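# Hook a hex nut from between spacers onto tape

## Task

Extract the hex nut from its spot among the upright spacers and leave it lying entirely on the tape strip, with no part of it off the strip. The hook pick on the table (orange-brown handle, hooked tip) may be used. Keep the standing spacers upright where possible; any left toppled or tilted at the end counts against the result, though toppling some is preferable to leaving the nut stuck. The nut must not be held by either arm at the end: release it and move the grippers away. The outcome must hold without the robot supporting anything.

## Robot and tools

Robot: two six-joint arms, left_arm and right_arm, each ending in a parallel two-finger gripper. The names are labels only, not image sides. left_arm's base sits at (-0.023, +0.305, 0) m with quat_wxyz (+0.995, 0, 0, +0.096); right_arm's base is at (+0.063, -0.384, 0) m with quat_wxyz (+0.998, 0, 0, +0.070).

Scene frame: origin on the table surface midway between the arms, +x out across the table, +z up, left_arm toward +y. Every printed gripper pose and velocity uses this frame (metres, m/s, rad/s). Printed hand positions may be off from reality, more so when the arm is stretched far.

Gripper geometry: fingers extend along the gripper's +z axis and close along its y axis. end_effector_position marks the spot between the pads when shut, about 2 cm short of the fingertips; while closing, the tips advance roughly 10 mm along +z.

Tool execute_actions, argument actions: a list holding at most one item, or empty.
- Empty list {"actions": []}: no command, just returns the current state.
- Motion item {"rows": [...], "steps": n}: n is 1 to 15 control steps (each 1/30 s; default 15). rows holds 1 to 15 rows, one applied per step; if rows run out, the final row repeats. Each row is one flat list of 14 numbers covering both arms, always all 14 even if one arm stays still: left_arm waist, shoulder, elbow, forearm roll, wrist pitch, wrist roll, opening, then the same seven for right_arm. The six joint values are absolute target angles in radians (same convention as the Joint positions line), not offsets. Stated ranges: waist -6.283..6.283, shoulder -2.304..2.304, elbow -4.224..0.061, forearm roll -6.283..6.283, wrist pitch -2.164..2.164, wrist roll -6.283..6.283. The true end may differ by up to 0.010 rad. A target more than 0.010 rad beyond a stated end, and further out than the joint's last reported angle, gets the entire call rejected and nothing is sent. A target beyond the true end is clipped to it, and a line "joint sent to its limit" may appear (possibly about a previous action still running); no such line does not prove there is room. Opening is an absolute value from -1 (closed) to +1 (fully open, 0.084 m pad gap).
- Wait item {"steps": n} with no rows: up to 300 steps, returns once that many steps have elapsed since the previous result (thinking time counts).
- Optional pictures (boolean) toggles whether camera images come back; by default they do.

Motion limits: joint targets move at most 3.14 rad/s, taking 0.16 s to ramp up, and all joints of an arm are timed to arrive together. Each step, a joint's target is kept within 0.623 rad of its measured angle, and if the targets would carry the gripper beyond 70 mm from where it is, the whole arm's targets are pulled back. So big moves need several calls. Between calls the arms keep heading to the last row sent until motion settles or a step is HELD; after that only a new action pushes further.

Result lines: the state line gives each arm's end_effector_position, end_effector_quat_wxyz and velocities. Joint positions / Joint velocities list each arm's six joints (rad, rad/s) plus the pad gap (m, m/s). grip_measured is the measured opening on the command scale. Joint torques follow joint order without the gripper; they include offsets, scale factors and noise and are never zero even in free air. "joint command not followed" means a clearance check altered or blocked some targets; the rest of the row still ran. HELD flags steps where your row was partly or wholly not sent.

Grasping: to keep hold, command an opening well below grip_measured; the larger the gap, the firmer the squeeze (about 24 N per pad max on items up to ~6 cm). Commanding -1 applies full force to anything at least ~0.5 mm thick. Resending grip_measured still grips lightly; wide items may slip. Slamming shut can overshoot force. Brief external tugs on held items or pushes on loose items can occur.

Faults and hazards: if contact torque reaches a joint's load limit (waist 55.8, shoulder 55.8, elbow 46.5, forearm roll 25.1, wrist pitch 17.6, wrist roll 17.6 N m, including held weight), that arm halts, backs the joint off slightly, waits 10 s and drops the remainder of the call. Holding loads heats motors; MOTOR HOT warns from 65 °C, and at 80 °C brakes lock the arm until it cools (OVER-TEMPERATURE FAULT). Never let the arms collide or shove each other hard. Avoid drops, slips, slams, hard impacts and heavy pushing; anything falling or pushed off the table means failure. Move smoothly and economically.

zoom_image: camera (cam_head_left, cam_head_right, cam_high, cam_low, cam_left_wrist, cam_right_wrist, each 504x504) and region [x0, y0, x1, y1] in pixels from the top-left, at most 504x504; gives a magnified view of that camera's latest image. Wrist camera frame: +z forward, +x image right, +y image down.

read_manual: section "licences" (default) returns URDF licence text; no motion.

finished_scene: scene (integer, the current scene's number) ends that scene irreversibly and grades it; the nut must already rest on the tape, released, with grippers withdrawn. Replying without any tool call also ends things.

Each tool is called after "Call:" by a JSON object that holds its "fn" and its "kwargs", one argument or row to a line.

## Session

Call:
{"fn": "execute_actions", "kwargs": {
  "actions": []
}}

Scene clock: 0.00 s of 4417.00 s.
left_arm: end_effector_position=(+0.6472, -0.2723, +0.2946) grip_measured=+1.00 end_effector_quat_wxyz=(+0.370, +0.732, -0.474, +0.319) end_effector_velocity=(-0.000, -0.000, -0.001) end_effector_angular_velocity=(+0.001, +0.000, -0.001) | right_arm: end_effector_position=(+0.1387, -0.7071, +0.1045) grip_measured=+1.00 end_effector_quat_wxyz=(+0.266, +0.198, +0.919, -0.213) end_effector_velocity=(-0.000, -0.001, +0.000) end_effector_angular_velocity=(-0.002, +0.000, +0.001)
Joint positions: left_arm=[-0.715 -0.965 -1.825 -1.489 -0.743  1.768  0.084] | right_arm=[-1.825 -0.307 -0.159  2.453 -0.805 -0.611  0.084]
Joint velocities: left_arm=[-0.001 -0.001 -0.001  0.001 -0.     0.     0.   ] | right_arm=[-0.     0.    -0.002 -0.001  0.    -0.    -0.   ]
Joint torques (N m, as the arm reports them, + toward a larger angle): no reading
Motor temperatures (°C, as the motors report them): left_arm=[31 32 33 33 37 34] | right_arm=[31 29 32 33 36 38]

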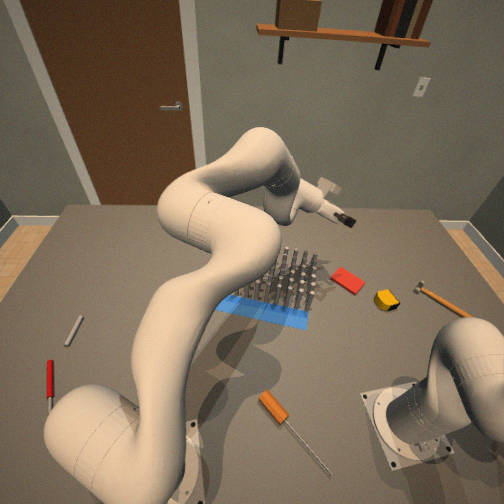

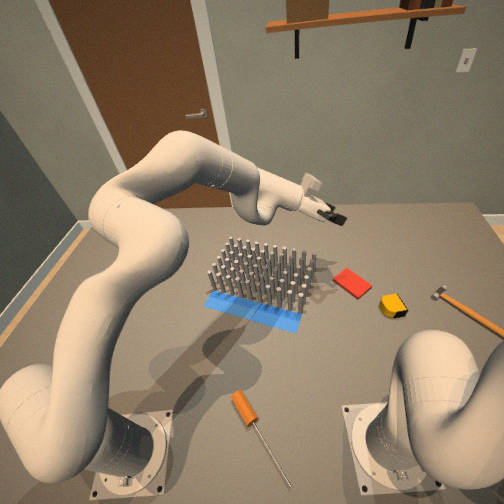

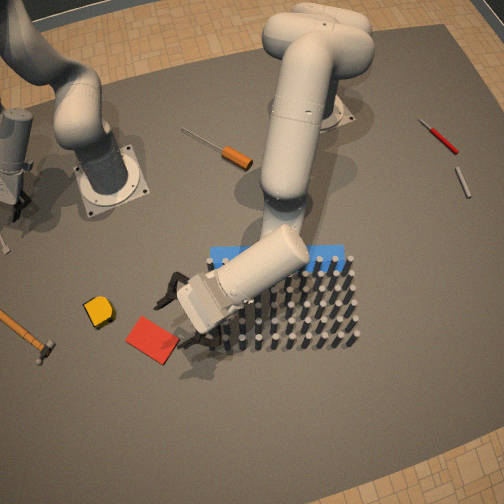

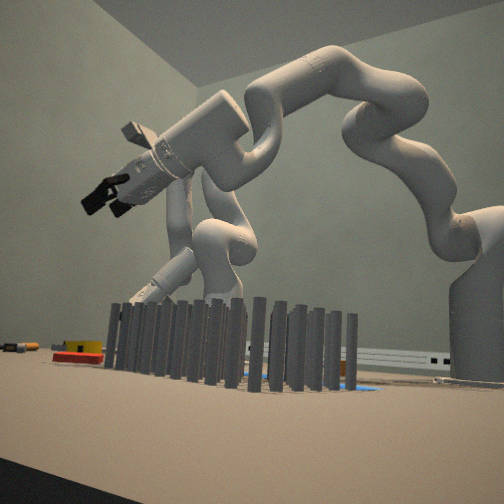

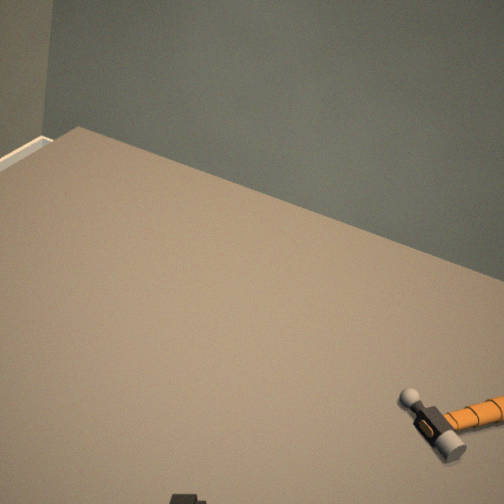

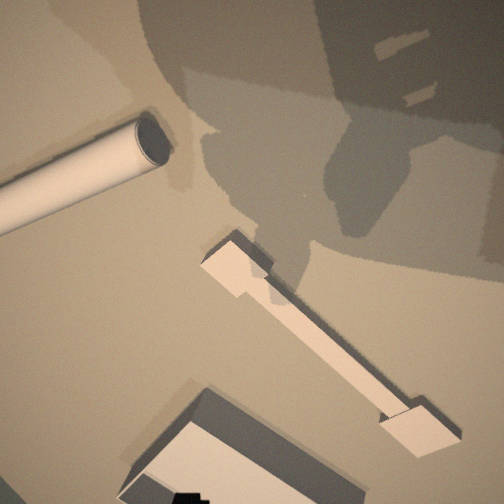

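Call:
{"fn": "execute_actions", "kwargs": {
  "actions": [
    {"rows": [[-0.7011, -0.5884, -1.7679, 0.0, -1.1794, 0.0, 1, -1.825, -0.0488, -0.6705, 1.2, -0.6217, -1.5, 1]], "steps": 15}
  ],
  "pictures": false
}}

Call:
{"fn": "execute_actions", "kwargs": {
  "actions": [
    {"rows": [[-0.7011, -0.5884, -1.7679, 0.0, -1.1794, 0.0, 1, 1.2913, -0.0488, -0.6705, 0.0, -0.6217, -2.55, 1]], "steps": 15}
  ],
  "pictures": false
}}

Call:
{"fn": "execute_actions", "kwargs": {
  "actions": [
    {"steps": 75}
  ]
}}

Scene clock: 3.77 s of 4417.00 s.
left_arm: end_effector_position=(+0.5406, -0.1938, +0.4188) grip_measured=+1.00 end_effector_quat_wxyz=(+0.334, +0.769, -0.531, +0.119) end_effector_velocity=(-0.157, +0.414, +0.044) end_effector_angular_velocity=(+1.923, +0.518, +0.267) | right_arm: end_effector_position=(+0.1576, -0.8505, +0.2419) grip_measured=+1.00 end_effector_quat_wxyz=(+0.158, -0.372, +0.831, -0.382) end_effector_velocity=(+0.033, -0.160, +0.338) end_effector_angular_velocity=(-1.822, +1.904, +2.909)
Joint positions: left_arm=[-0.705 -0.692 -1.785 -0.829 -1.059  1.107  0.084] | right_arm=[-1.825 -0.139 -0.493  1.887 -0.686 -1.148  0.084]
Joint velocities: left_arm=[ 0.019  0.515  0.078  2.238 -0.594 -2.227 -0.   ] | right_arm=[-0.     0.396 -0.784 -2.112  0.281 -1.552  0.   ]
Joint torques (N m, as the arm reports them, + toward a larger angle): left_arm=[ -2.65  49.29 -17.64   1.36  -0.31  -0.21] | right_arm=[ -6.62  27.13 -21.28  -1.71  -0.58   0.01]
Motor temperatures (°C, as the motors report them): left_arm=[31 32 33 33 37 34] | right_arm=[31 29 32 33 36 38]
Steps of this call (steps 1 to 90: nothing new was sent; then 0.27 s passed at rest; steps 91 to 105: all 15 steps of this action). Readings (joint positions):
91: left_arm=[-0.715 -0.965 -1.825 -1.489 -0.743 1.768] | right_arm=[-1.825 -0.307 -0.159 2.452 -0.805 -0.611]
92: left_arm=[-0.715 -0.962 -1.824 -1.483 -0.747 1.761] | right_arm=[-1.825 -0.305 -0.163 2.446 -0.803 -0.618]
94: left_arm=[-0.713 -0.931 -1.816 -1.428 -0.786 1.705] | right_arm=[-1.825 -0.285 -0.204 2.393 -0.786 -0.671]
98: left_arm=[-0.710 -0.837 -1.806 -1.258 -0.891 1.536] | right_arm=[-1.825 -0.230 -0.313 2.249 -0.750 -0.814]
105: the state above

Scene clock: 4.27 s of 4417.00 s.
left_arm: end_effector_position=(+0.5587, -0.0228, +0.4196) grip_measured=+1.00 end_effector_quat_wxyz=(+0.004, +0.966, -0.259, -0.001) end_effector_velocity=(+0.009, +0.029, +0.005) end_effector_angular_velocity=(+0.118, -0.051, +0.271) | right_arm: end_effector_position=(+0.3379, -0.7504, +0.2711) grip_measured=+1.00 end_effector_quat_wxyz=(-0.076, +0.902, -0.283, +0.319) end_effector_velocity=(+0.341, +0.363, -0.012) end_effector_angular_velocity=(-1.092, +0.575, +3.018)
Joint positions: left_arm=[-0.701 -0.589 -1.768 -0.008 -1.178  0.018  0.084] | right_arm=[-1.376 -0.078 -0.614  1.247 -0.643 -1.706  0.084]
Joint velocities: left_arm=[-0.002  0.011  0.005  0.138 -0.017 -0.326 -0.   ] | right_arm=[ 1.151  0.06  -0.116 -1.149  0.044 -1.146  0.   ]
Joint torques (N m, as the arm reports them, + toward a larger angle): left_arm=[ -1.2   51.36 -18.8    0.6    0.08   0.74] | right_arm=[ -5.34  25.14 -22.92   2.95  -0.24  -0.11]
Motor temperatures (°C, as the motors report them): left_arm=[31 32 33 33 37 34] | right_arm=[31 29 32 33 36 38]
Steps of this call (steps 1 to 15: all 15 steps of this action). Readings (joint positions):
1: left_arm=[-0.704 -0.675 -1.782 -0.753 -1.078 1.031] | right_arm=[-1.825 -0.126 -0.519 1.813 -0.676 -1.200]
2: left_arm=[-0.704 -0.661 -1.780 -0.676 -1.094 0.954] | right_arm=[-1.823 -0.113 -0.543 1.737 -0.669 -1.248]
4: left_arm=[-0.703 -0.639 -1.776 -0.519 -1.120 0.797] | right_arm=[-1.782 -0.105 -0.564 1.623 -0.663 -1.313]
8: left_arm=[-0.702 -0.611 -1.771 -0.234 -1.153 0.455] | right_arm=[-1.638 -0.095 -0.581 1.510 -0.655 -1.445]
15: the state above

Scene clock: 6.77 s of 4417.00 s.
left_arm: end_effector_position=(+0.5593, -0.0210, +0.4201) grip_measured=+1.00 end_effector_quat_wxyz=(+0.000, +0.968, -0.252, +0.000) end_effector_velocity=(-0.000, +0.000, +0.000) end_effector_angular_velocity=(-0.000, -0.000, -0.001) | right_arm: end_effector_position=(+0.1168, +0.0016, +0.2501) grip_measured=+1.00 end_effector_quat_wxyz=(-0.000, -0.408, +0.913, -0.000) end_effector_velocity=(-0.002, +0.000, -0.000) end_effector_angular_velocity=(-0.001, +0.000, +0.004)
Joint positions: left_arm=[-0.701 -0.588 -1.768  0.    -1.179  0.     0.084] | right_arm=[ 1.291 -0.049 -0.67   0.    -0.622 -2.55   0.084]
Joint velocities: left_arm=[ 0.     0.001  0.    -0.     0.     0.001 -0.   ] | right_arm=[ 0.004 -0.    -0.     0.    -0.    -0.     0.   ]
Joint torques (N m, as the arm reports them, + toward a larger angle): left_arm=[ -0.45  52.91 -21.42   1.46  -0.22  -0.13] | right_arm=[ -6.69  24.59 -24.51   3.17   0.62  -0.09]
Motor temperatures (°C, as the motors report them): left_arm=[31 32 33 33 37 34] | right_arm=[31 29 32 33 36 38]
Steps of this call (steps 1 to 75: the robot went on to your last target). Readings (joint positions):
1: left_arm=[-0.701 -0.589 -1.768 -0.005 -1.179 0.010] | right_arm=[-1.337 -0.076 -0.618 1.208 -0.641 -1.745]
2: left_arm=[-0.701 -0.589 -1.768 -0.004 -1.179 0.006] | right_arm=[-1.298 -0.074 -0.622 1.169 -0.640 -1.784]
4: left_arm=[-0.701 -0.589 -1.768 -0.002 -1.179 0.002] | right_arm=[-1.219 -0.071 -0.628 1.090 -0.638 -1.863]
8: left_arm=[-0.701 -0.589 -1.768 -0.001 -1.179 0.001] | right_arm=[-1.054 -0.065 -0.639 0.925 -0.633 -2.028]
75: the state above

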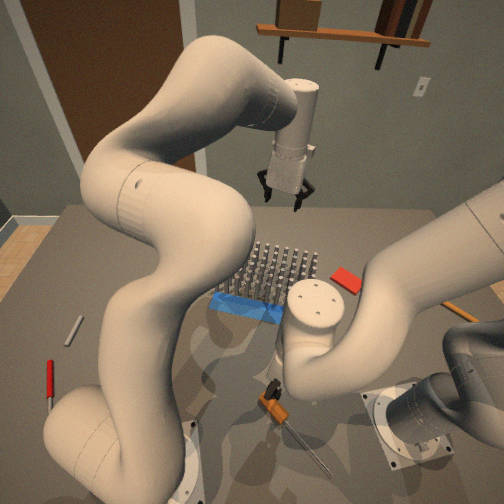

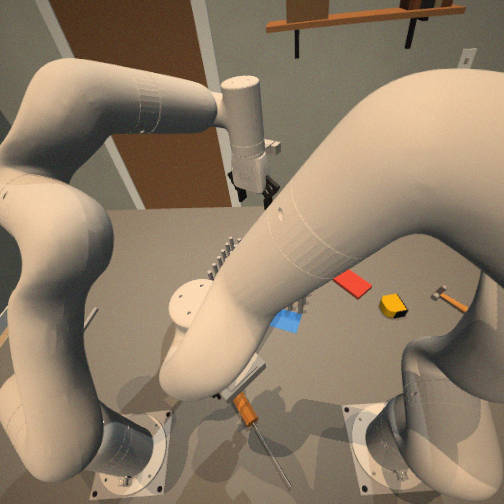

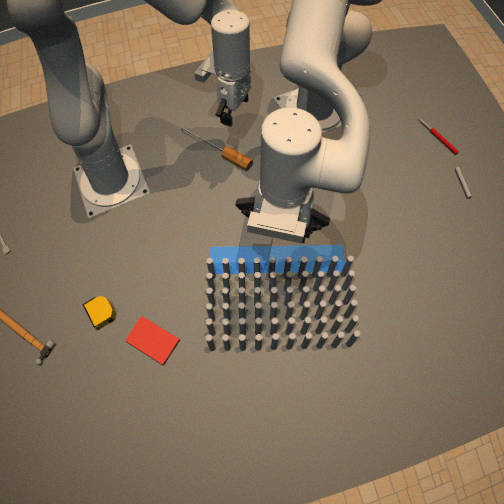

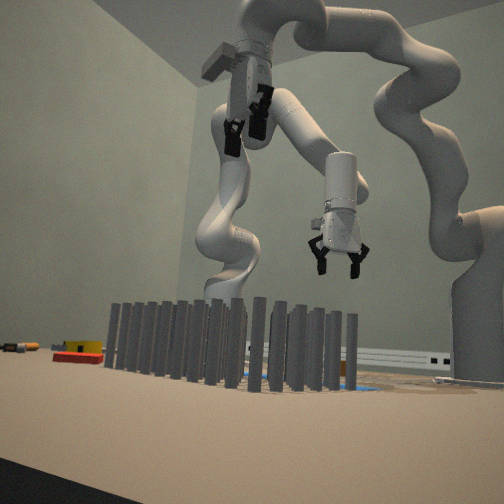

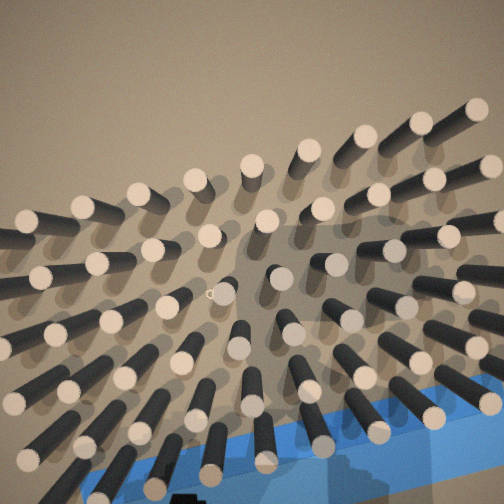

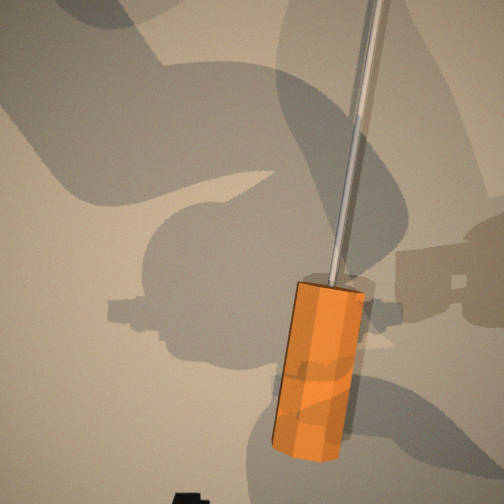

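Call:
{"fn": "execute_actions", "kwargs": {
  "actions": [
    {"rows": [[-0.7011, -0.5884, -1.7679, 0.0, -1.1794, 0.0, 1, 1.3024, -0.3879, -0.6183, 0.0, -0.2304, -2.3715, 1]], "steps": 15}
  ],
  "pictures": false
}}

Call:
{"fn": "execute_actions", "kwargs": {
  "actions": [
    {"steps": 8}
  ]
}}

Scene clock: 9.10 s of 4417.00 s.
left_arm: end_effector_position=(+0.5593, -0.0210, +0.4201) grip_measured=+1.00 end_effector_quat_wxyz=(+0.000, +0.968, -0.252, +0.000) end_effector_velocity=(+0.000, -0.000, +0.000) end_effector_angular_velocity=(+0.000, -0.001, +0.000) | right_arm: end_effector_position=(+0.1125, +0.0035, +0.1012) grip_measured=+1.00 end_effector_quat_wxyz=(-0.000, -0.331, +0.944, -0.001) end_effector_velocity=(+0.003, +0.025, -0.004) end_effector_angular_velocity=(+0.076, -0.010, -0.032)
Joint positions: left_arm=[-0.701 -0.588 -1.768 -0.    -1.179 -0.     0.084] | right_arm=[ 1.302 -0.385 -0.618 -0.    -0.235 -2.373  0.084]
Joint velocities: left_arm=[-0.001 -0.    -0.001  0.001  0.    -0.001 -0.   ] | right_arm=[ 0.001 -0.02  -0.016 -0.001  0.08   0.034  0.   ]
Joint torques (N m, as the arm reports them, + toward a larger angle): left_arm=[ -0.39  55.63 -19.56   1.37  -0.27  -0.02] | right_arm=[ -6.87  40.38 -16.21   2.51   0.59   0.21]
Motor temperatures (°C, as the motors report them): left_arm=[31 32 33 33 37 34] | right_arm=[31 29 32 33 36 38]
Steps of this call (steps 1 to 15: the robot went on to your last target; steps 16 to 55: nothing new was sent; steps 56 to 70: all 15 steps of this action). Readings (joint positions):
56: left_arm=[-0.701 -0.588 -1.768 -0.000 -1.179 0.000] | right_arm=[1.291 -0.049 -0.670 -0.000 -0.621 -2.550]
57: left_arm=[-0.701 -0.588 -1.768 0.000 -1.179 -0.000] | right_arm=[1.291 -0.053 -0.670 0.000 -0.615 -2.547]
59: left_arm=[-0.701 -0.588 -1.768 -0.000 -1.179 0.000] | right_arm=[1.293 -0.099 -0.665 0.000 -0.557 -2.521]
63: left_arm=[-0.701 -0.588 -1.768 -0.000 -1.179 0.000] | right_arm=[1.298 -0.247 -0.640 0.000 -0.393 -2.446]
70: the state above

Scene clock: 9.37 s of 4417.00 s.
left_arm: end_effector_position=(+0.5593, -0.0210, +0.4201) grip_measured=+1.00 end_effector_quat_wxyz=(+0.000, +0.968, -0.252, +0.000) end_effector_velocity=(+0.000, +0.000, +0.000) end_effector_angular_velocity=(+0.001, -0.001, +0.001) | right_arm: end_effector_position=(+0.1126, +0.0044, +0.1005) grip_measured=+1.00 end_effector_quat_wxyz=(+0.000, -0.330, +0.944, +0.000) end_effector_velocity=(-0.000, -0.003, -0.003) end_effector_angular_velocity=(-0.009, +0.001, -0.001)
Joint positions: left_arm=[-0.701 -0.588 -1.768  0.    -1.179  0.     0.084] | right_arm=[ 1.302 -0.387 -0.619  0.    -0.231 -2.372  0.084]
Joint velocities: left_arm=[ 0.001 -0.    -0.001  0.001  0.    -0.001 -0.   ] | right_arm=[ 0.    -0.007  0.003  0.     0.001  0.001 -0.   ]
Joint torques (N m, as the arm reports them, + toward a larger angle): left_arm=[ -0.77  55.29 -20.66   0.47  -0.24   0.08] | right_arm=[ -7.02  32.62 -17.63   2.52   0.62  -0.05]
Motor temperatures (°C, as the motors report them): left_arm=[31 32 33 33 37 34] | right_arm=[31 29 32 33 36 38]
Steps of this call (steps 1 to 8: the robot went on to your last target). Readings (joint positions):
1: left_arm=[-0.701 -0.588 -1.768 0.000 -1.179 -0.000] | right_arm=[1.302 -0.385 -0.619 -0.000 -0.233 -2.373]
2: left_arm=[-0.701 -0.588 -1.768 -0.000 -1.179 -0.000] | right_arm=[1.302 -0.385 -0.619 0.000 -0.232 -2.372]
4: left_arm=[-0.701 -0.588 -1.768 -0.000 -1.179 0.000] | right_arm=[1.302 -0.386 -0.619 0.000 -0.231 -2.372]
8: the state above

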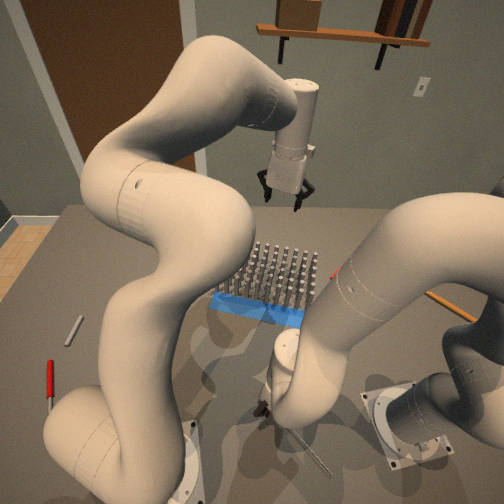

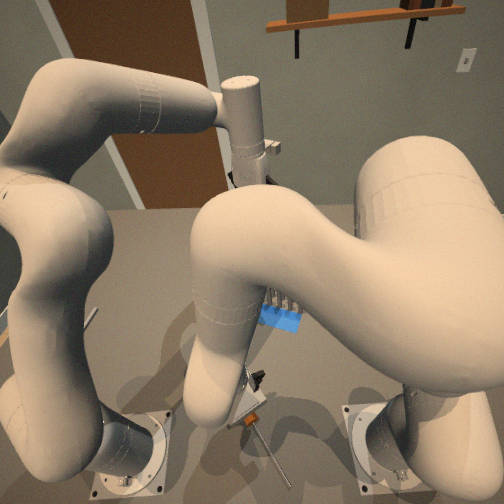

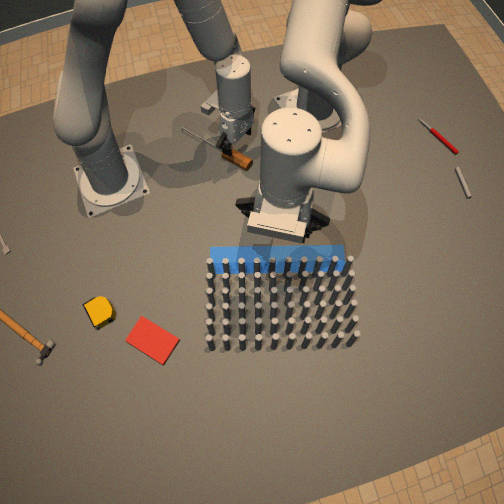

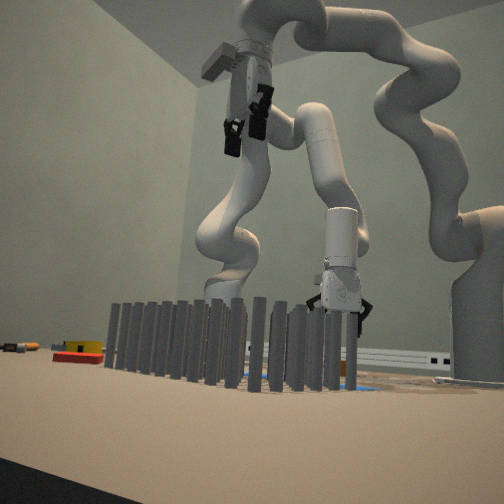

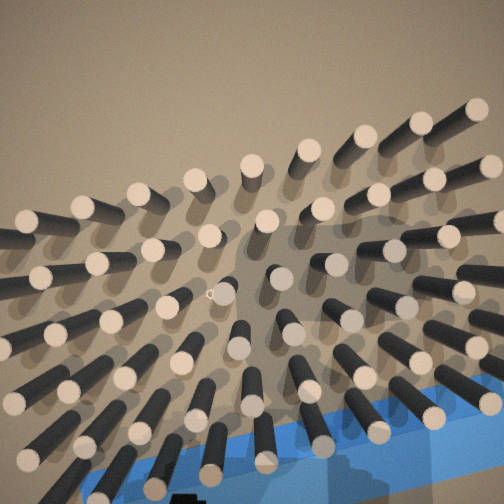

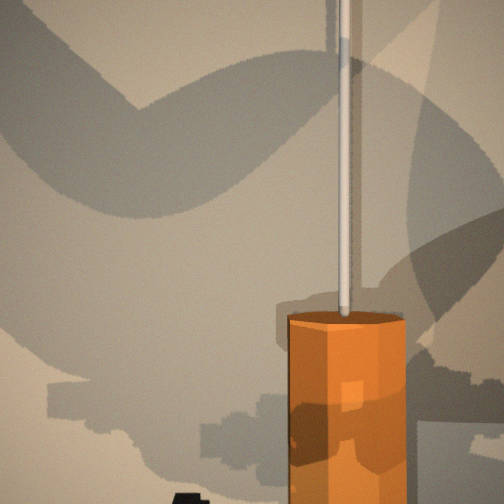

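Call:
{"fn": "execute_actions", "kwargs": {
  "actions": [
    {"rows": [[-0.7011, -0.5884, -1.7679, 0.0, -1.1794, 0.0, 1, 1.3024, -0.5949, -0.6478, 0.0, -0.0529, -2.3715, 1]], "steps": 15}
  ],
  "pictures": false
}}

Call:
{"fn": "execute_actions", "kwargs": {
  "actions": [
    {"rows": [[-0.7011, -0.5884, -1.7679, 0.0, -1.1794, 0.0, 1, 1.3024, -0.5949, -0.6478, 0.0, -0.0529, -2.3715, 1], [-0.7011, -0.5884, -1.7679, 0.0, -1.1794, 0.0, 1, 1.3024, -0.5949, -0.6478, 0.0, -0.0529, -2.3715, 1], [-0.7011, -0.5884, -1.7679, 0.0, -1.1794, 0.0, 1, 1.3024, -0.5949, -0.6478, 0.0, -0.0529, -2.3715, 1], [-0.7011, -0.5884, -1.7679, 0.0, -1.1794, 0.0, 1, 1.3024, -0.5949, -0.6478, 0.0, -0.0529, -2.3715, -1]], "steps": 15}
  ],
  "pictures": false
}}

Call:
{"fn": "execute_actions", "kwargs": {
  "actions": [
    {"rows": [[-0.7011, -0.5884, -1.7679, 0.0, -1.1794, 0.0, 1, 1.3024, -0.5949, -0.6478, 0.0, -0.0529, -2.3715, -1], [-0.7011, -0.5884, -1.7679, 0.0, -1.1794, 0.0, 1, 1.3024, -0.5949, -0.6478, 0.0, -0.0529, -2.3715, -1], [-0.7011, -0.5884, -1.7679, 0.0, -1.1794, 0.0, 1, 1.3024, -0.5949, -0.6478, 0.0, -0.0529, -2.3715, -1], [-0.7011, -0.5884, -1.7679, 0.0, -1.1794, 0.0, 1, 1.3024, -0.3879, -0.6183, 0.0, -0.2304, -2.3715, -1]], "steps": 15}
  ],
  "pictures": false
}}

Call:
{"fn": "zoom_image", "kwargs": {
  "camera": "cam_left_wrist",
  "region": [150, 220, 290, 360]
}}

Scene clock: 11.07 s of 4417.00 s.
left_arm: end_effector_position=(+0.5593, -0.0210, +0.4201) grip_measured=+1.00 end_effector_quat_wxyz=(+0.000, +0.968, -0.252, +0.000) end_effector_velocity=(-0.000, -0.000, -0.001) end_effector_angular_velocity=(+0.001, +0.001, -0.001) | right_arm: end_effector_position=(+0.1126, +0.0046, +0.0257) grip_measured=+1.00 end_effector_quat_wxyz=(+0.000, -0.330, +0.944, +0.001) end_effector_velocity=(-0.000, -0.002, -0.003) end_effector_angular_velocity=(-0.004, +0.001, +0.001)
Joint positions: left_arm=[-0.701 -0.588 -1.768  0.    -1.179  0.     0.084] | right_arm=[ 1.302 -0.593 -0.648  0.    -0.053 -2.371  0.084]
Joint velocities: left_arm=[-0.001 -0.     0.001 -0.    -0.     0.     0.   ] | right_arm=[ 0.    -0.008 -0.001  0.     0.003 -0.001  0.   ]
Joint torques (N m, as the arm reports them, + toward a larger angle): left_arm=[ -1.17  54.86 -19.87   1.44  -0.38  -0.12] | right_arm=[ -6.95  37.42 -12.83   2.61   0.63  -0.1 ]
Motor temperatures (°C, as the motors report them): left_arm=[31 32 33 33 37 34] | right_arm=[31 29 32 33 36 38]
Steps of this call (steps 1 to 15: the robot went on to your last target; steps 16 to 36: nothing new was sent; steps 37 to 51: all 15 steps of this action). Readings (joint positions):
37: left_arm=[-0.701 -0.588 -1.768 -0.000 -1.179 -0.000] | right_arm=[1.302 -0.388 -0.618 -0.000 -0.230 -2.372]
38: left_arm=[-0.701 -0.588 -1.768 0.000 -1.179 -0.000] | right_arm=[1.302 -0.393 -0.620 -0.000 -0.224 -2.372]
40: left_arm=[-0.701 -0.588 -1.768 -0.000 -1.179 0.000] | right_arm=[1.302 -0.446 -0.629 0.000 -0.174 -2.371]
44: left_arm=[-0.701 -0.588 -1.768 -0.000 -1.179 0.000] | right_arm=[1.302 -0.584 -0.644 -0.000 -0.067 -2.372]
51: the state above

Scene clock: 11.57 s of 4417.00 s.
left_arm: end_effector_position=(+0.5593, -0.0210, +0.4201) grip_measured=+1.00 end_effector_quat_wxyz=(+0.000, +0.968, -0.252, +0.000) end_effector_velocity=(+0.000, -0.000, -0.000) end_effector_angular_velocity=(-0.000, -0.000, -0.002) | right_arm: end_effector_position=(+0.1125, +0.0041, +0.0251) grip_measured=-0.18 end_effector_quat_wxyz=(+0.000, -0.330, +0.944, +0.000) end_effector_velocity=(-0.000, -0.000, -0.000) end_effector_angular_velocity=(-0.000, +0.000, +0.001)
Joint positions: left_arm=[-0.701 -0.588 -1.768  0.    -1.179 -0.     0.084] | right_arm=[ 1.302 -0.595 -0.648 -0.    -0.053 -2.372  0.036]
Joint velocities: left_arm=[ 0.    -0.001 -0.002  0.    -0.     0.002 -0.   ] | right_arm=[-0.  0.  0. -0.  0. -0.  0.]
Joint torques (N m, as the arm reports them, + toward a larger angle): left_arm=[  0.12  56.89 -20.34   1.21  -0.35   0.05] | right_arm=[ -6.21  36.81 -12.52   2.8    0.58  -0.02]
Motor temperatures (°C, as the motors report them): left_arm=[31 32 33 33 37 34] | right_arm=[31 29 32 33 36 38]
Steps of this call (steps 1 to 15: all 15 steps of this action). Readings (joint positions):
1: left_arm=[-0.701 -0.588 -1.768 -0.000 -1.179 -0.000] | right_arm=[1.302 -0.593 -0.648 -0.000 -0.053 -2.371]
2: left_arm=[-0.701 -0.588 -1.768 0.000 -1.179 0.000] | right_arm=[1.302 -0.594 -0.648 -0.000 -0.053 -2.371]
4: left_arm=[-0.701 -0.588 -1.768 0.000 -1.179 -0.000] | right_arm=[1.302 -0.594 -0.648 -0.000 -0.053 -2.372]
8: left_arm=[-0.701 -0.588 -1.768 0.000 -1.179 -0.000] | right_arm=[1.302 -0.595 -0.648 -0.000 -0.053 -2.372]
15: the state above

Scene clock: 12.07 s of 4417.00 s.
left_arm: end_effector_position=(+0.5593, -0.0210, +0.4201) grip_measured=+1.00 end_effector_quat_wxyz=(+0.000, +0.968, -0.252, +0.000) end_effector_velocity=(+0.000, +0.001, -0.001) end_effector_angular_velocity=(+0.002, -0.000, -0.002) | right_arm: end_effector_position=(+0.1125, +0.0036, +0.0991) grip_measured=-0.18 end_effector_quat_wxyz=(-0.000, -0.330, +0.944, -0.001) end_effector_velocity=(-0.001, -0.011, -0.002) end_effector_angular_velocity=(-0.030, +0.004, -0.002)
Joint positions: left_arm=[-0.701 -0.588 -1.768  0.    -1.179  0.     0.084] | right_arm=[ 1.302 -0.39  -0.618 -0.    -0.229 -2.371  0.036]
Joint velocities: left_arm=[ 0.    -0.     0.001  0.002 -0.     0.001  0.   ] | right_arm=[-0.     0.001  0.011  0.001 -0.02   0.001  0.   ]
Joint torques (N m, as the arm reports them, + toward a larger angle): left_arm=[ -2.66  56.51 -20.79   1.79  -0.29   0.13] | right_arm=[ -6.01  34.9  -18.     2.47   0.55  -0.01]
Motor temperatures (°C, as the motors report them): left_arm=[31 32 33 33 37 34] | right_arm=[31 29 32 33 36 38]
Steps of this call (steps 1 to 15: all 15 steps of this action). Readings (joint positions):
1: left_arm=[-0.701 -0.588 -1.768 -0.000 -1.179 -0.000] | right_arm=[1.302 -0.595 -0.648 -0.000 -0.053 -2.372]
2: left_arm=[-0.701 -0.588 -1.768 -0.000 -1.179 -0.000] | right_arm=[1.302 -0.595 -0.648 -0.000 -0.053 -2.372]
4: left_arm=[-0.701 -0.588 -1.768 -0.000 -1.179 -0.000] | right_arm=[1.302 -0.595 -0.648 -0.000 -0.053 -2.372]
8: left_arm=[-0.701 -0.588 -1.768 0.000 -1.179 0.000] | right_arm=[1.302 -0.490 -0.631 -0.000 -0.147 -2.371]
15: the state above

Region (150, 220, 290, 360) of cam_left_wrist's 504x504 image, scaled by 3.600, with more detail than that image has.

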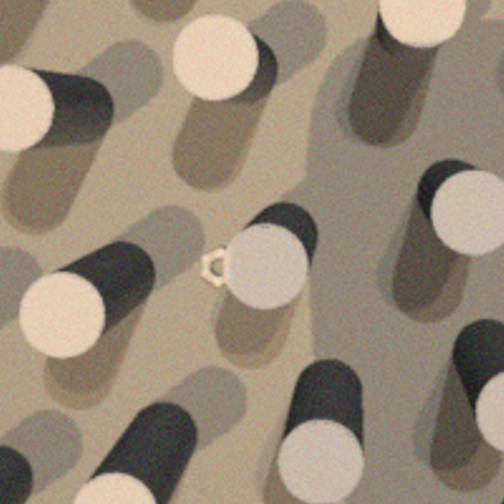

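Call:
{"fn": "execute_actions", "kwargs": {
  "actions": [
    {"rows": [[-0.7011, -0.5884, -1.7679, 0.0, -1.1794, 0.0, 1, 0.9999, -0.7195, -1.0976, 0.3706, -0.422, 1.108, -1]], "steps": 15}
  ],
  "pictures": false
}}

Call:
{"fn": "execute_actions", "kwargs": {
  "actions": [
    {"steps": 45}
  ]
}}

Scene clock: 25.00 s of 4417.00 s.
left_arm: end_effector_position=(+0.5593, -0.0210, +0.4201) grip_measured=+1.00 end_effector_quat_wxyz=(+0.000, +0.968, -0.252, +0.000) end_effector_velocity=(+0.000, +0.000, +0.000) end_effector_angular_velocity=(-0.000, +0.000, -0.001) | right_arm: end_effector_position=(+0.2317, +0.1138, +0.0803) grip_measured=-0.18 end_effector_quat_wxyz=(-0.058, +0.346, +0.936, -0.008) end_effector_velocity=(+0.234, +0.150, -0.047) end_effector_angular_velocity=(-0.297, +0.331, -3.881)
Joint positions: left_arm=[-0.701 -0.588 -1.768 -0.    -1.179 -0.     0.084] | right_arm=[ 1.049 -0.666 -1.02   0.31  -0.39  -1.534  0.036]
Joint velocities: left_arm=[ 0.001  0.     0.    -0.    -0.     0.002  0.   ] | right_arm=[-0.429 -0.466 -0.668  0.518 -0.262  3.014  0.   ]
Joint torques (N m, as the arm reports them, + toward a larger angle): left_arm=[ -0.09  55.09 -20.03   1.28  -0.37  -0.09] | right_arm=[  3.79  60.68 -14.65   1.44   0.01  -0.02]
Motor temperatures (°C, as the motors report them): left_arm=[31 32 33 33 37 34] | right_arm=[31 29 32 33 36 38]
Steps of this call (steps 1 to 15: the robot went on to your last target; steps 16 to 90: nothing new was sent; then 9.43 s passed at rest; steps 91 to 105: all 15 steps of this action). Readings (joint positions):
91: left_arm=[-0.701 -0.588 -1.768 -0.000 -1.179 0.000] | right_arm=[1.302 -0.388 -0.619 0.000 -0.231 -2.371]
92: left_arm=[-0.701 -0.588 -1.768 0.000 -1.179 -0.000] | right_arm=[1.300 -0.391 -0.623 0.004 -0.233 -2.364]
94: left_arm=[-0.701 -0.588 -1.768 0.000 -1.179 0.000] | right_arm=[1.273 -0.420 -0.666 0.038 -0.252 -2.306]
98: left_arm=[-0.701 -0.588 -1.768 -0.000 -1.179 -0.000] | right_arm=[1.179 -0.523 -0.814 0.151 -0.308 -2.091]
105: the state above

Scene clock: 26.50 s of 4417.00 s.
left_arm: end_effector_position=(+0.5593, -0.0210, +0.4201) grip_measured=+1.00 end_effector_quat_wxyz=(+0.000, +0.968, -0.252, +0.000) end_effector_velocity=(+0.000, -0.000, +0.002) end_effector_angular_velocity=(-0.002, -0.002, -0.000) | right_arm: end_effector_position=(+0.2589, +0.1307, +0.0751) grip_measured=-0.18 end_effector_quat_wxyz=(-0.012, +0.985, -0.154, -0.074) end_effector_velocity=(-0.000, -0.000, -0.000) end_effector_angular_velocity=(-0.000, +0.000, -0.001)
Joint positions: left_arm=[-0.701 -0.588 -1.768  0.    -1.179 -0.     0.084] | right_arm=[ 1.    -0.719 -1.098  0.371 -0.422  1.108  0.036]
Joint velocities: left_arm=[-0.     0.002 -0.001 -0.     0.     0.     0.   ] | right_arm=[ 0.    -0.     0.     0.     0.     0.001 -0.   ]
Joint torques (N m, as the arm reports them, + toward a larger angle): left_arm=[ -2.37  55.19 -20.96   0.39  -0.04   0.  ] | right_arm=[ -6.13  53.48 -20.78   2.37   0.66  -0.04]
Motor temperatures (°C, as the motors report them): left_arm=[31 32 33 33 37 34] | right_arm=[31 29 32 33 36 38]
Steps of this call (steps 1 to 45: the robot went on to your last target). Readings (joint positions):
1: left_arm=[-0.701 -0.588 -1.768 -0.000 -1.179 0.000] | right_arm=[1.036 -0.680 -1.040 0.326 -0.398 -1.432]
2: left_arm=[-0.701 -0.588 -1.768 -0.000 -1.179 0.000] | right_arm=[1.025 -0.691 -1.056 0.338 -0.405 -1.328]
4: left_arm=[-0.701 -0.588 -1.768 0.000 -1.179 -0.000] | right_arm=[1.012 -0.706 -1.077 0.355 -0.413 -1.120]
8: left_arm=[-0.701 -0.588 -1.768 0.000 -1.179 -0.000] | right_arm=[1.003 -0.716 -1.093 0.367 -0.420 -0.702]
45: the state above
All arms were judged still, so your last target was given up. Only a new action makes them travel on or press farther. Fingers that are still opening or closing keep moving.

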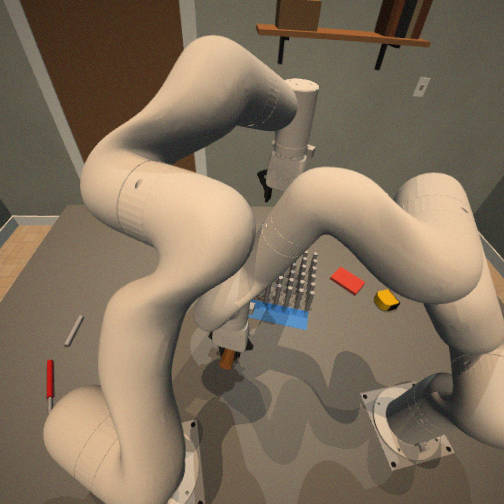

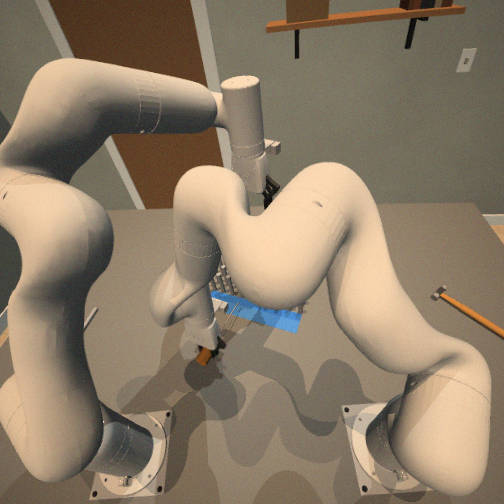

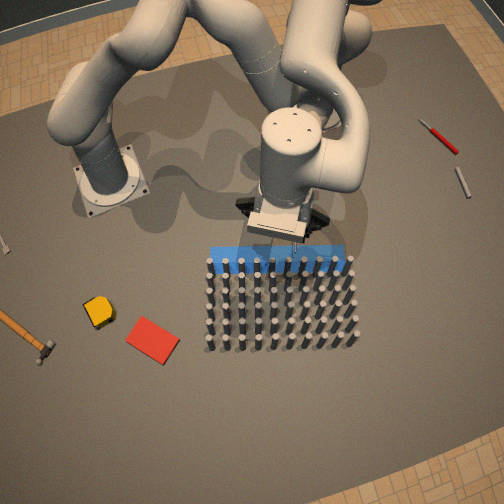

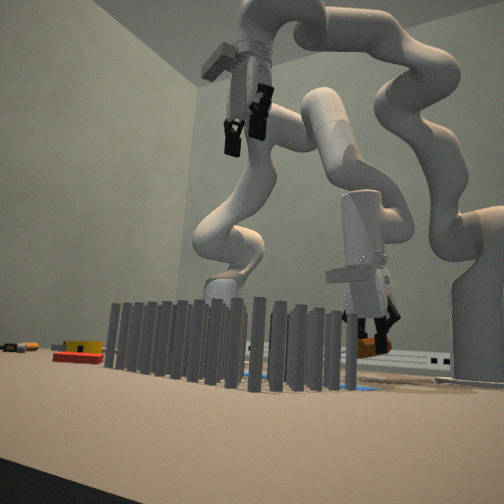

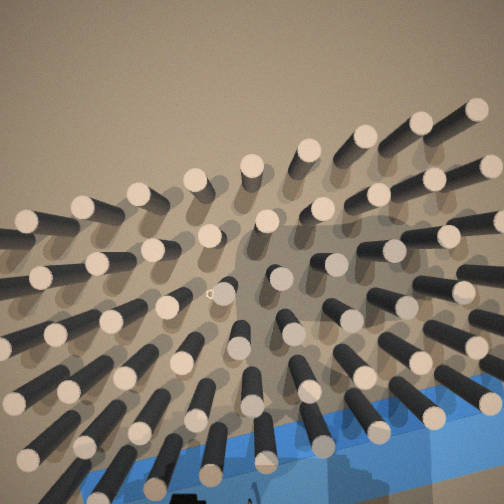

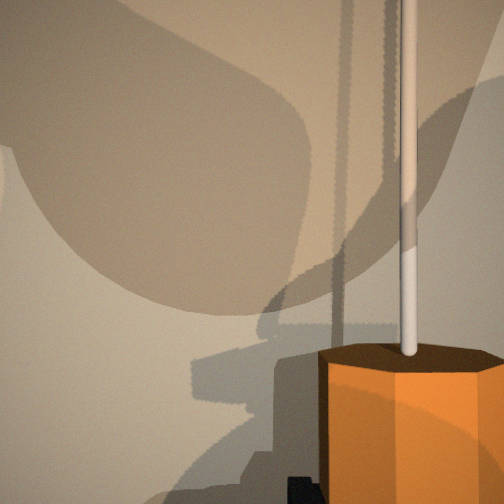

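Call:
{"fn": "execute_actions", "kwargs": {
  "actions": [
    {"rows": [[-0.7011, -0.5884, -1.7679, 0.0, -1.1794, 0.0, 1, 0.9261, -0.7351, -1.1268, 0.3483, -0.4444, 1.0571, -1]], "steps": 12}
  ]
}}

Scene clock: 27.33 s of 4417.00 s.
left_arm: end_effector_position=(+0.5593, -0.0210, +0.4201) grip_measured=+1.00 end_effector_quat_wxyz=(+0.000, +0.968, -0.252, +0.000) end_effector_velocity=(+0.001, +0.001, +0.001) end_effector_angular_velocity=(-0.001, -0.002, +0.001) | right_arm: end_effector_position=(+0.2993, +0.1205, +0.0751) grip_measured=-0.18 end_effector_quat_wxyz=(-0.012, +0.985, -0.153, -0.074) end_effector_velocity=(+0.001, -0.000, -0.000) end_effector_angular_velocity=(-0.001, +0.000, +0.002)
Joint positions: left_arm=[-0.701 -0.588 -1.768  0.    -1.179  0.     0.084] | right_arm=[ 0.927 -0.735 -1.127  0.348 -0.444  1.057  0.036]
Joint velocities: left_arm=[ 0.001  0.001 -0.001 -0.    -0.    -0.    -0.   ] | right_arm=[-0.001 -0.    -0.001 -0.001 -0.001 -0.002 -0.   ]
Joint torques (N m, as the arm reports them, + toward a larger angle): left_arm=[ -0.68  55.86 -19.63   1.43  -0.03   0.02] | right_arm=[ -6.39  54.49 -21.52   2.67   0.52  -0.01]
Motor temperatures (°C, as the motors report them): left_arm=[31 32 33 33 37 34] | right_arm=[31 29 32 33 36 38]
Steps of this call (steps 1 to 13: nothing new was sent; steps 14 to 25: all 12 steps of this action). Readings (joint positions):
14: left_arm=[-0.701 -0.588 -1.768 0.000 -1.179 -0.000] | right_arm=[1.000 -0.720 -1.098 0.371 -0.422 1.108]
15: left_arm=[-0.701 -0.588 -1.768 0.000 -1.179 0.000] | right_arm=[0.995 -0.721 -1.100 0.369 -0.425 1.103]
17: left_arm=[-0.701 -0.588 -1.768 -0.000 -1.179 -0.000] | right_arm=[0.957 -0.729 -1.115 0.357 -0.436 1.077]
21: left_arm=[-0.701 -0.588 -1.768 0.000 -1.179 -0.000] | right_arm=[0.927 -0.735 -1.126 0.349 -0.443 1.059]
25: the state above

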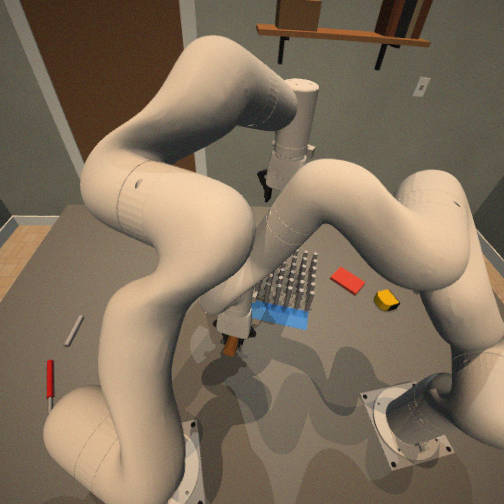

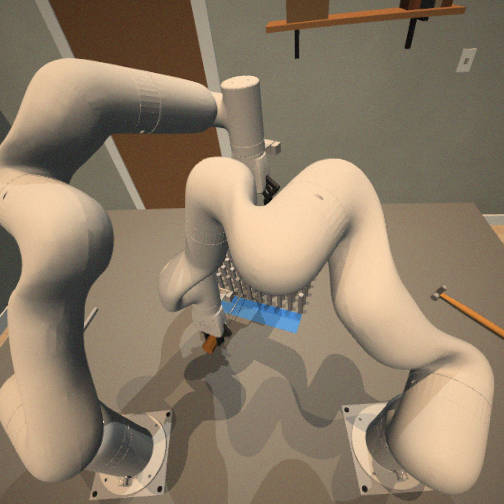

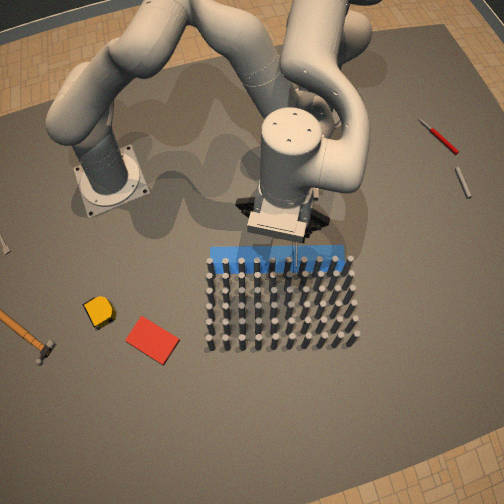

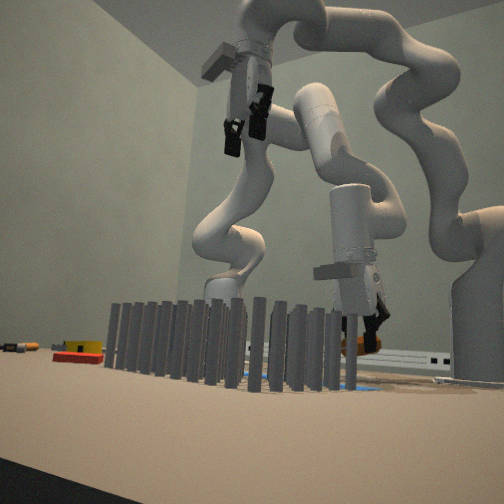

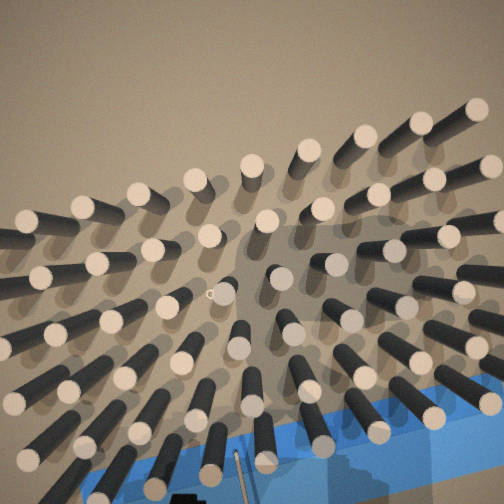

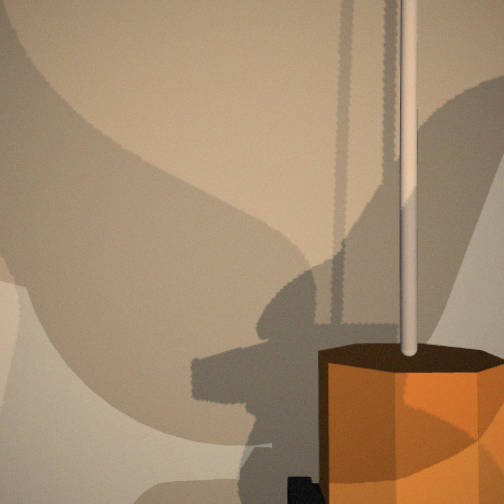

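Call:
{"fn": "execute_actions", "kwargs": {
  "actions": [
    {"rows": [[-0.7011, -0.5884, -1.7679, 0.0, -1.1794, 0.0, 1, 0.8522, -0.7507, -1.156, 0.326, -0.4667, 1.0062, -1]], "steps": 10}
  ],
  "pictures": false
}}

Call:
{"fn": "execute_actions", "kwargs": {
  "actions": [
    {"rows": [[-0.7011, -0.5884, -1.7679, 0.0, -1.1794, 0.0, 1, 0.7843, -0.7772, -1.2056, 0.3013, -0.4971, 0.9641, -1]], "steps": 12}
  ]
}}

Scene clock: 28.33 s of 4417.00 s.
left_arm: end_effector_position=(+0.5593, -0.0210, +0.4201) grip_measured=+1.00 end_effector_quat_wxyz=(+0.000, +0.968, -0.252, +0.000) end_effector_velocity=(-0.000, -0.001, +0.001) end_effector_angular_velocity=(-0.002, -0.001, -0.001) | right_arm: end_effector_position=(+0.3399, +0.1066, +0.0751) grip_measured=-0.18 end_effector_quat_wxyz=(-0.012, +0.985, -0.154, -0.074) end_effector_velocity=(-0.003, +0.001, +0.000) end_effector_angular_velocity=(-0.003, +0.003, +0.016)
Joint positions: left_arm=[-0.701 -0.588 -1.768  0.    -1.179 -0.     0.084] | right_arm=[ 0.853 -0.751 -1.156  0.326 -0.466  1.007  0.036]
Joint velocities: left_arm=[-0.     0.001 -0.001 -0.001  0.     0.001  0.   ] | right_arm=[ 0.004 -0.001 -0.001 -0.002 -0.006 -0.008  0.   ]
Joint torques (N m, as the arm reports them, + toward a larger angle): left_arm=[  0.85  53.19 -20.1    0.72  -0.36  -0.18] | right_arm=[ -7.57  55.67 -21.39   2.83   0.54  -0.11]
Motor temperatures (°C, as the motors report them): left_arm=[31 32 33 33 37 34] | right_arm=[31 29 32 33 36 38]
Steps of this call (steps 1 to 15: the robot went on to your last target; steps 16 to 20: nothing new was sent; steps 21 to 30: all 10 steps of this action). Readings (joint positions):
21: left_arm=[-0.701 -0.588 -1.768 -0.000 -1.179 0.000] | right_arm=[0.926 -0.735 -1.127 0.348 -0.445 1.057]
22: left_arm=[-0.701 -0.588 -1.768 -0.000 -1.179 -0.000] | right_arm=[0.921 -0.736 -1.129 0.346 -0.447 1.052]
24: left_arm=[-0.701 -0.588 -1.768 -0.000 -1.179 0.000] | right_arm=[0.883 -0.744 -1.144 0.335 -0.458 1.026]
28: left_arm=[-0.701 -0.588 -1.768 -0.000 -1.179 0.000] | right_arm=[0.853 -0.750 -1.155 0.327 -0.466 1.008]
30: the state above

Scene clock: 28.73 s of 4417.00 s.
left_arm: end_effector_position=(+0.5593, -0.0210, +0.4201) grip_measured=+1.00 end_effector_quat_wxyz=(+0.000, +0.968, -0.252, +0.000) end_effector_velocity=(-0.000, +0.000, +0.000) end_effector_angular_velocity=(+0.001, -0.000, -0.001) | right_arm: end_effector_position=(+0.3806, +0.0965, +0.0751) grip_measured=-0.18 end_effector_quat_wxyz=(-0.012, +0.985, -0.153, -0.074) end_effector_velocity=(+0.001, -0.000, +0.000) end_effector_angular_velocity=(-0.000, +0.000, +0.002)
Joint positions: left_arm=[-0.701 -0.588 -1.768 -0.    -1.179 -0.     0.084] | right_arm=[ 0.785 -0.777 -1.205  0.301 -0.497  0.964  0.036]
Joint velocities: left_arm=[-0.001  0.001  0.001  0.001 -0.    -0.     0.   ] | right_arm=[-0.001 -0.    -0.001 -0.001 -0.002 -0.002  0.   ]
Joint torques (N m, as the arm reports them, + toward a larger angle): left_arm=[  1.73  54.78 -19.99   1.24  -0.34  -0.1 ] | right_arm=[ -6.64  56.93 -21.6    2.95   0.56  -0.06]
Motor temperatures (°C, as the motors report them): left_arm=[31 32 33 33 37 34] | right_arm=[31 29 32 33 36 38]
Steps of this call (steps 1 to 12: all 12 steps of this action). Readings (joint positions):
1: left_arm=[-0.701 -0.588 -1.768 -0.000 -1.179 -0.000] | right_arm=[0.853 -0.751 -1.156 0.326 -0.467 1.006]
2: left_arm=[-0.701 -0.588 -1.768 -0.000 -1.179 0.000] | right_arm=[0.848 -0.753 -1.160 0.324 -0.471 1.002]
4: left_arm=[-0.701 -0.588 -1.768 0.000 -1.179 -0.000] | right_arm=[0.812 -0.767 -1.187 0.311 -0.486 0.980]
8: left_arm=[-0.701 -0.588 -1.768 -0.000 -1.179 -0.000] | right_arm=[0.785 -0.777 -1.204 0.302 -0.496 0.965]
12: the state above

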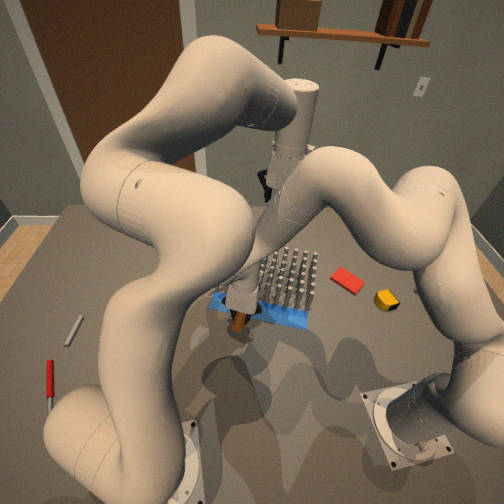

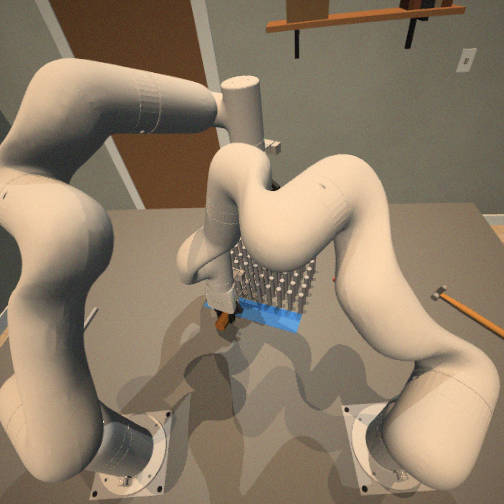

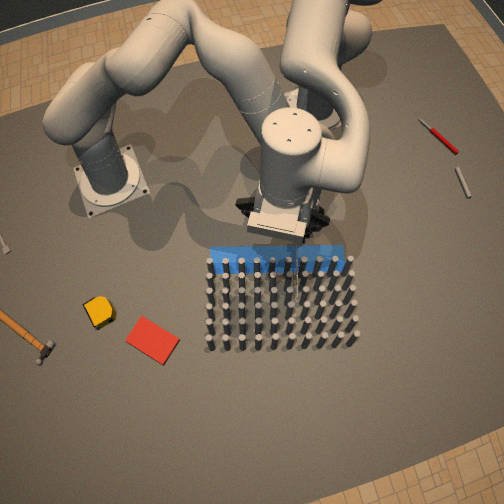

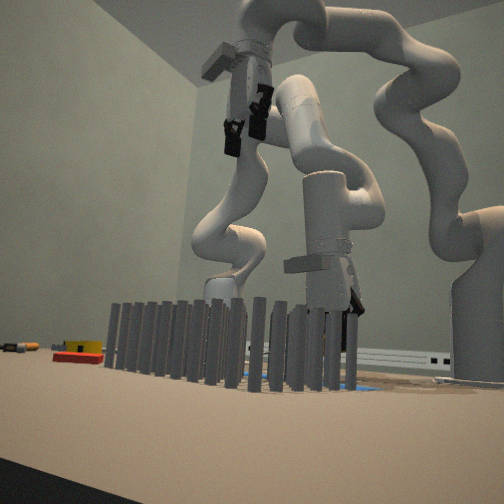

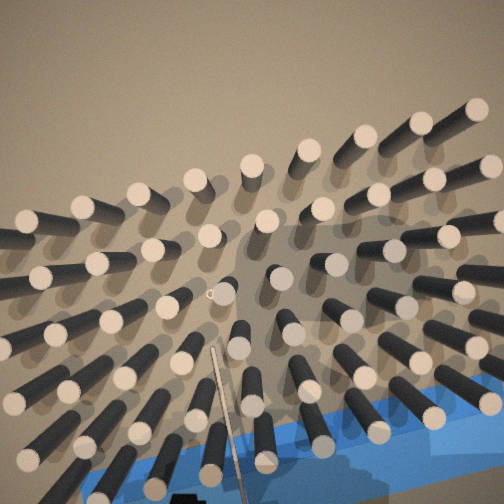

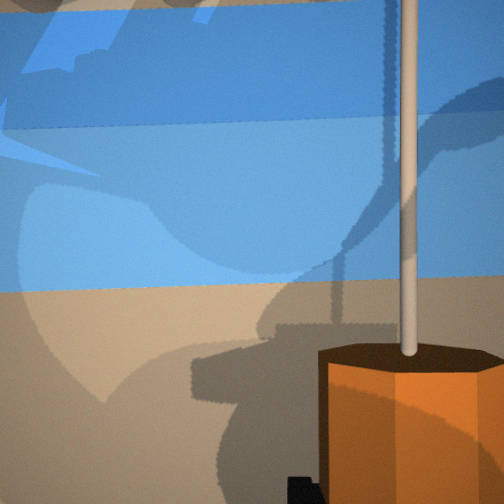

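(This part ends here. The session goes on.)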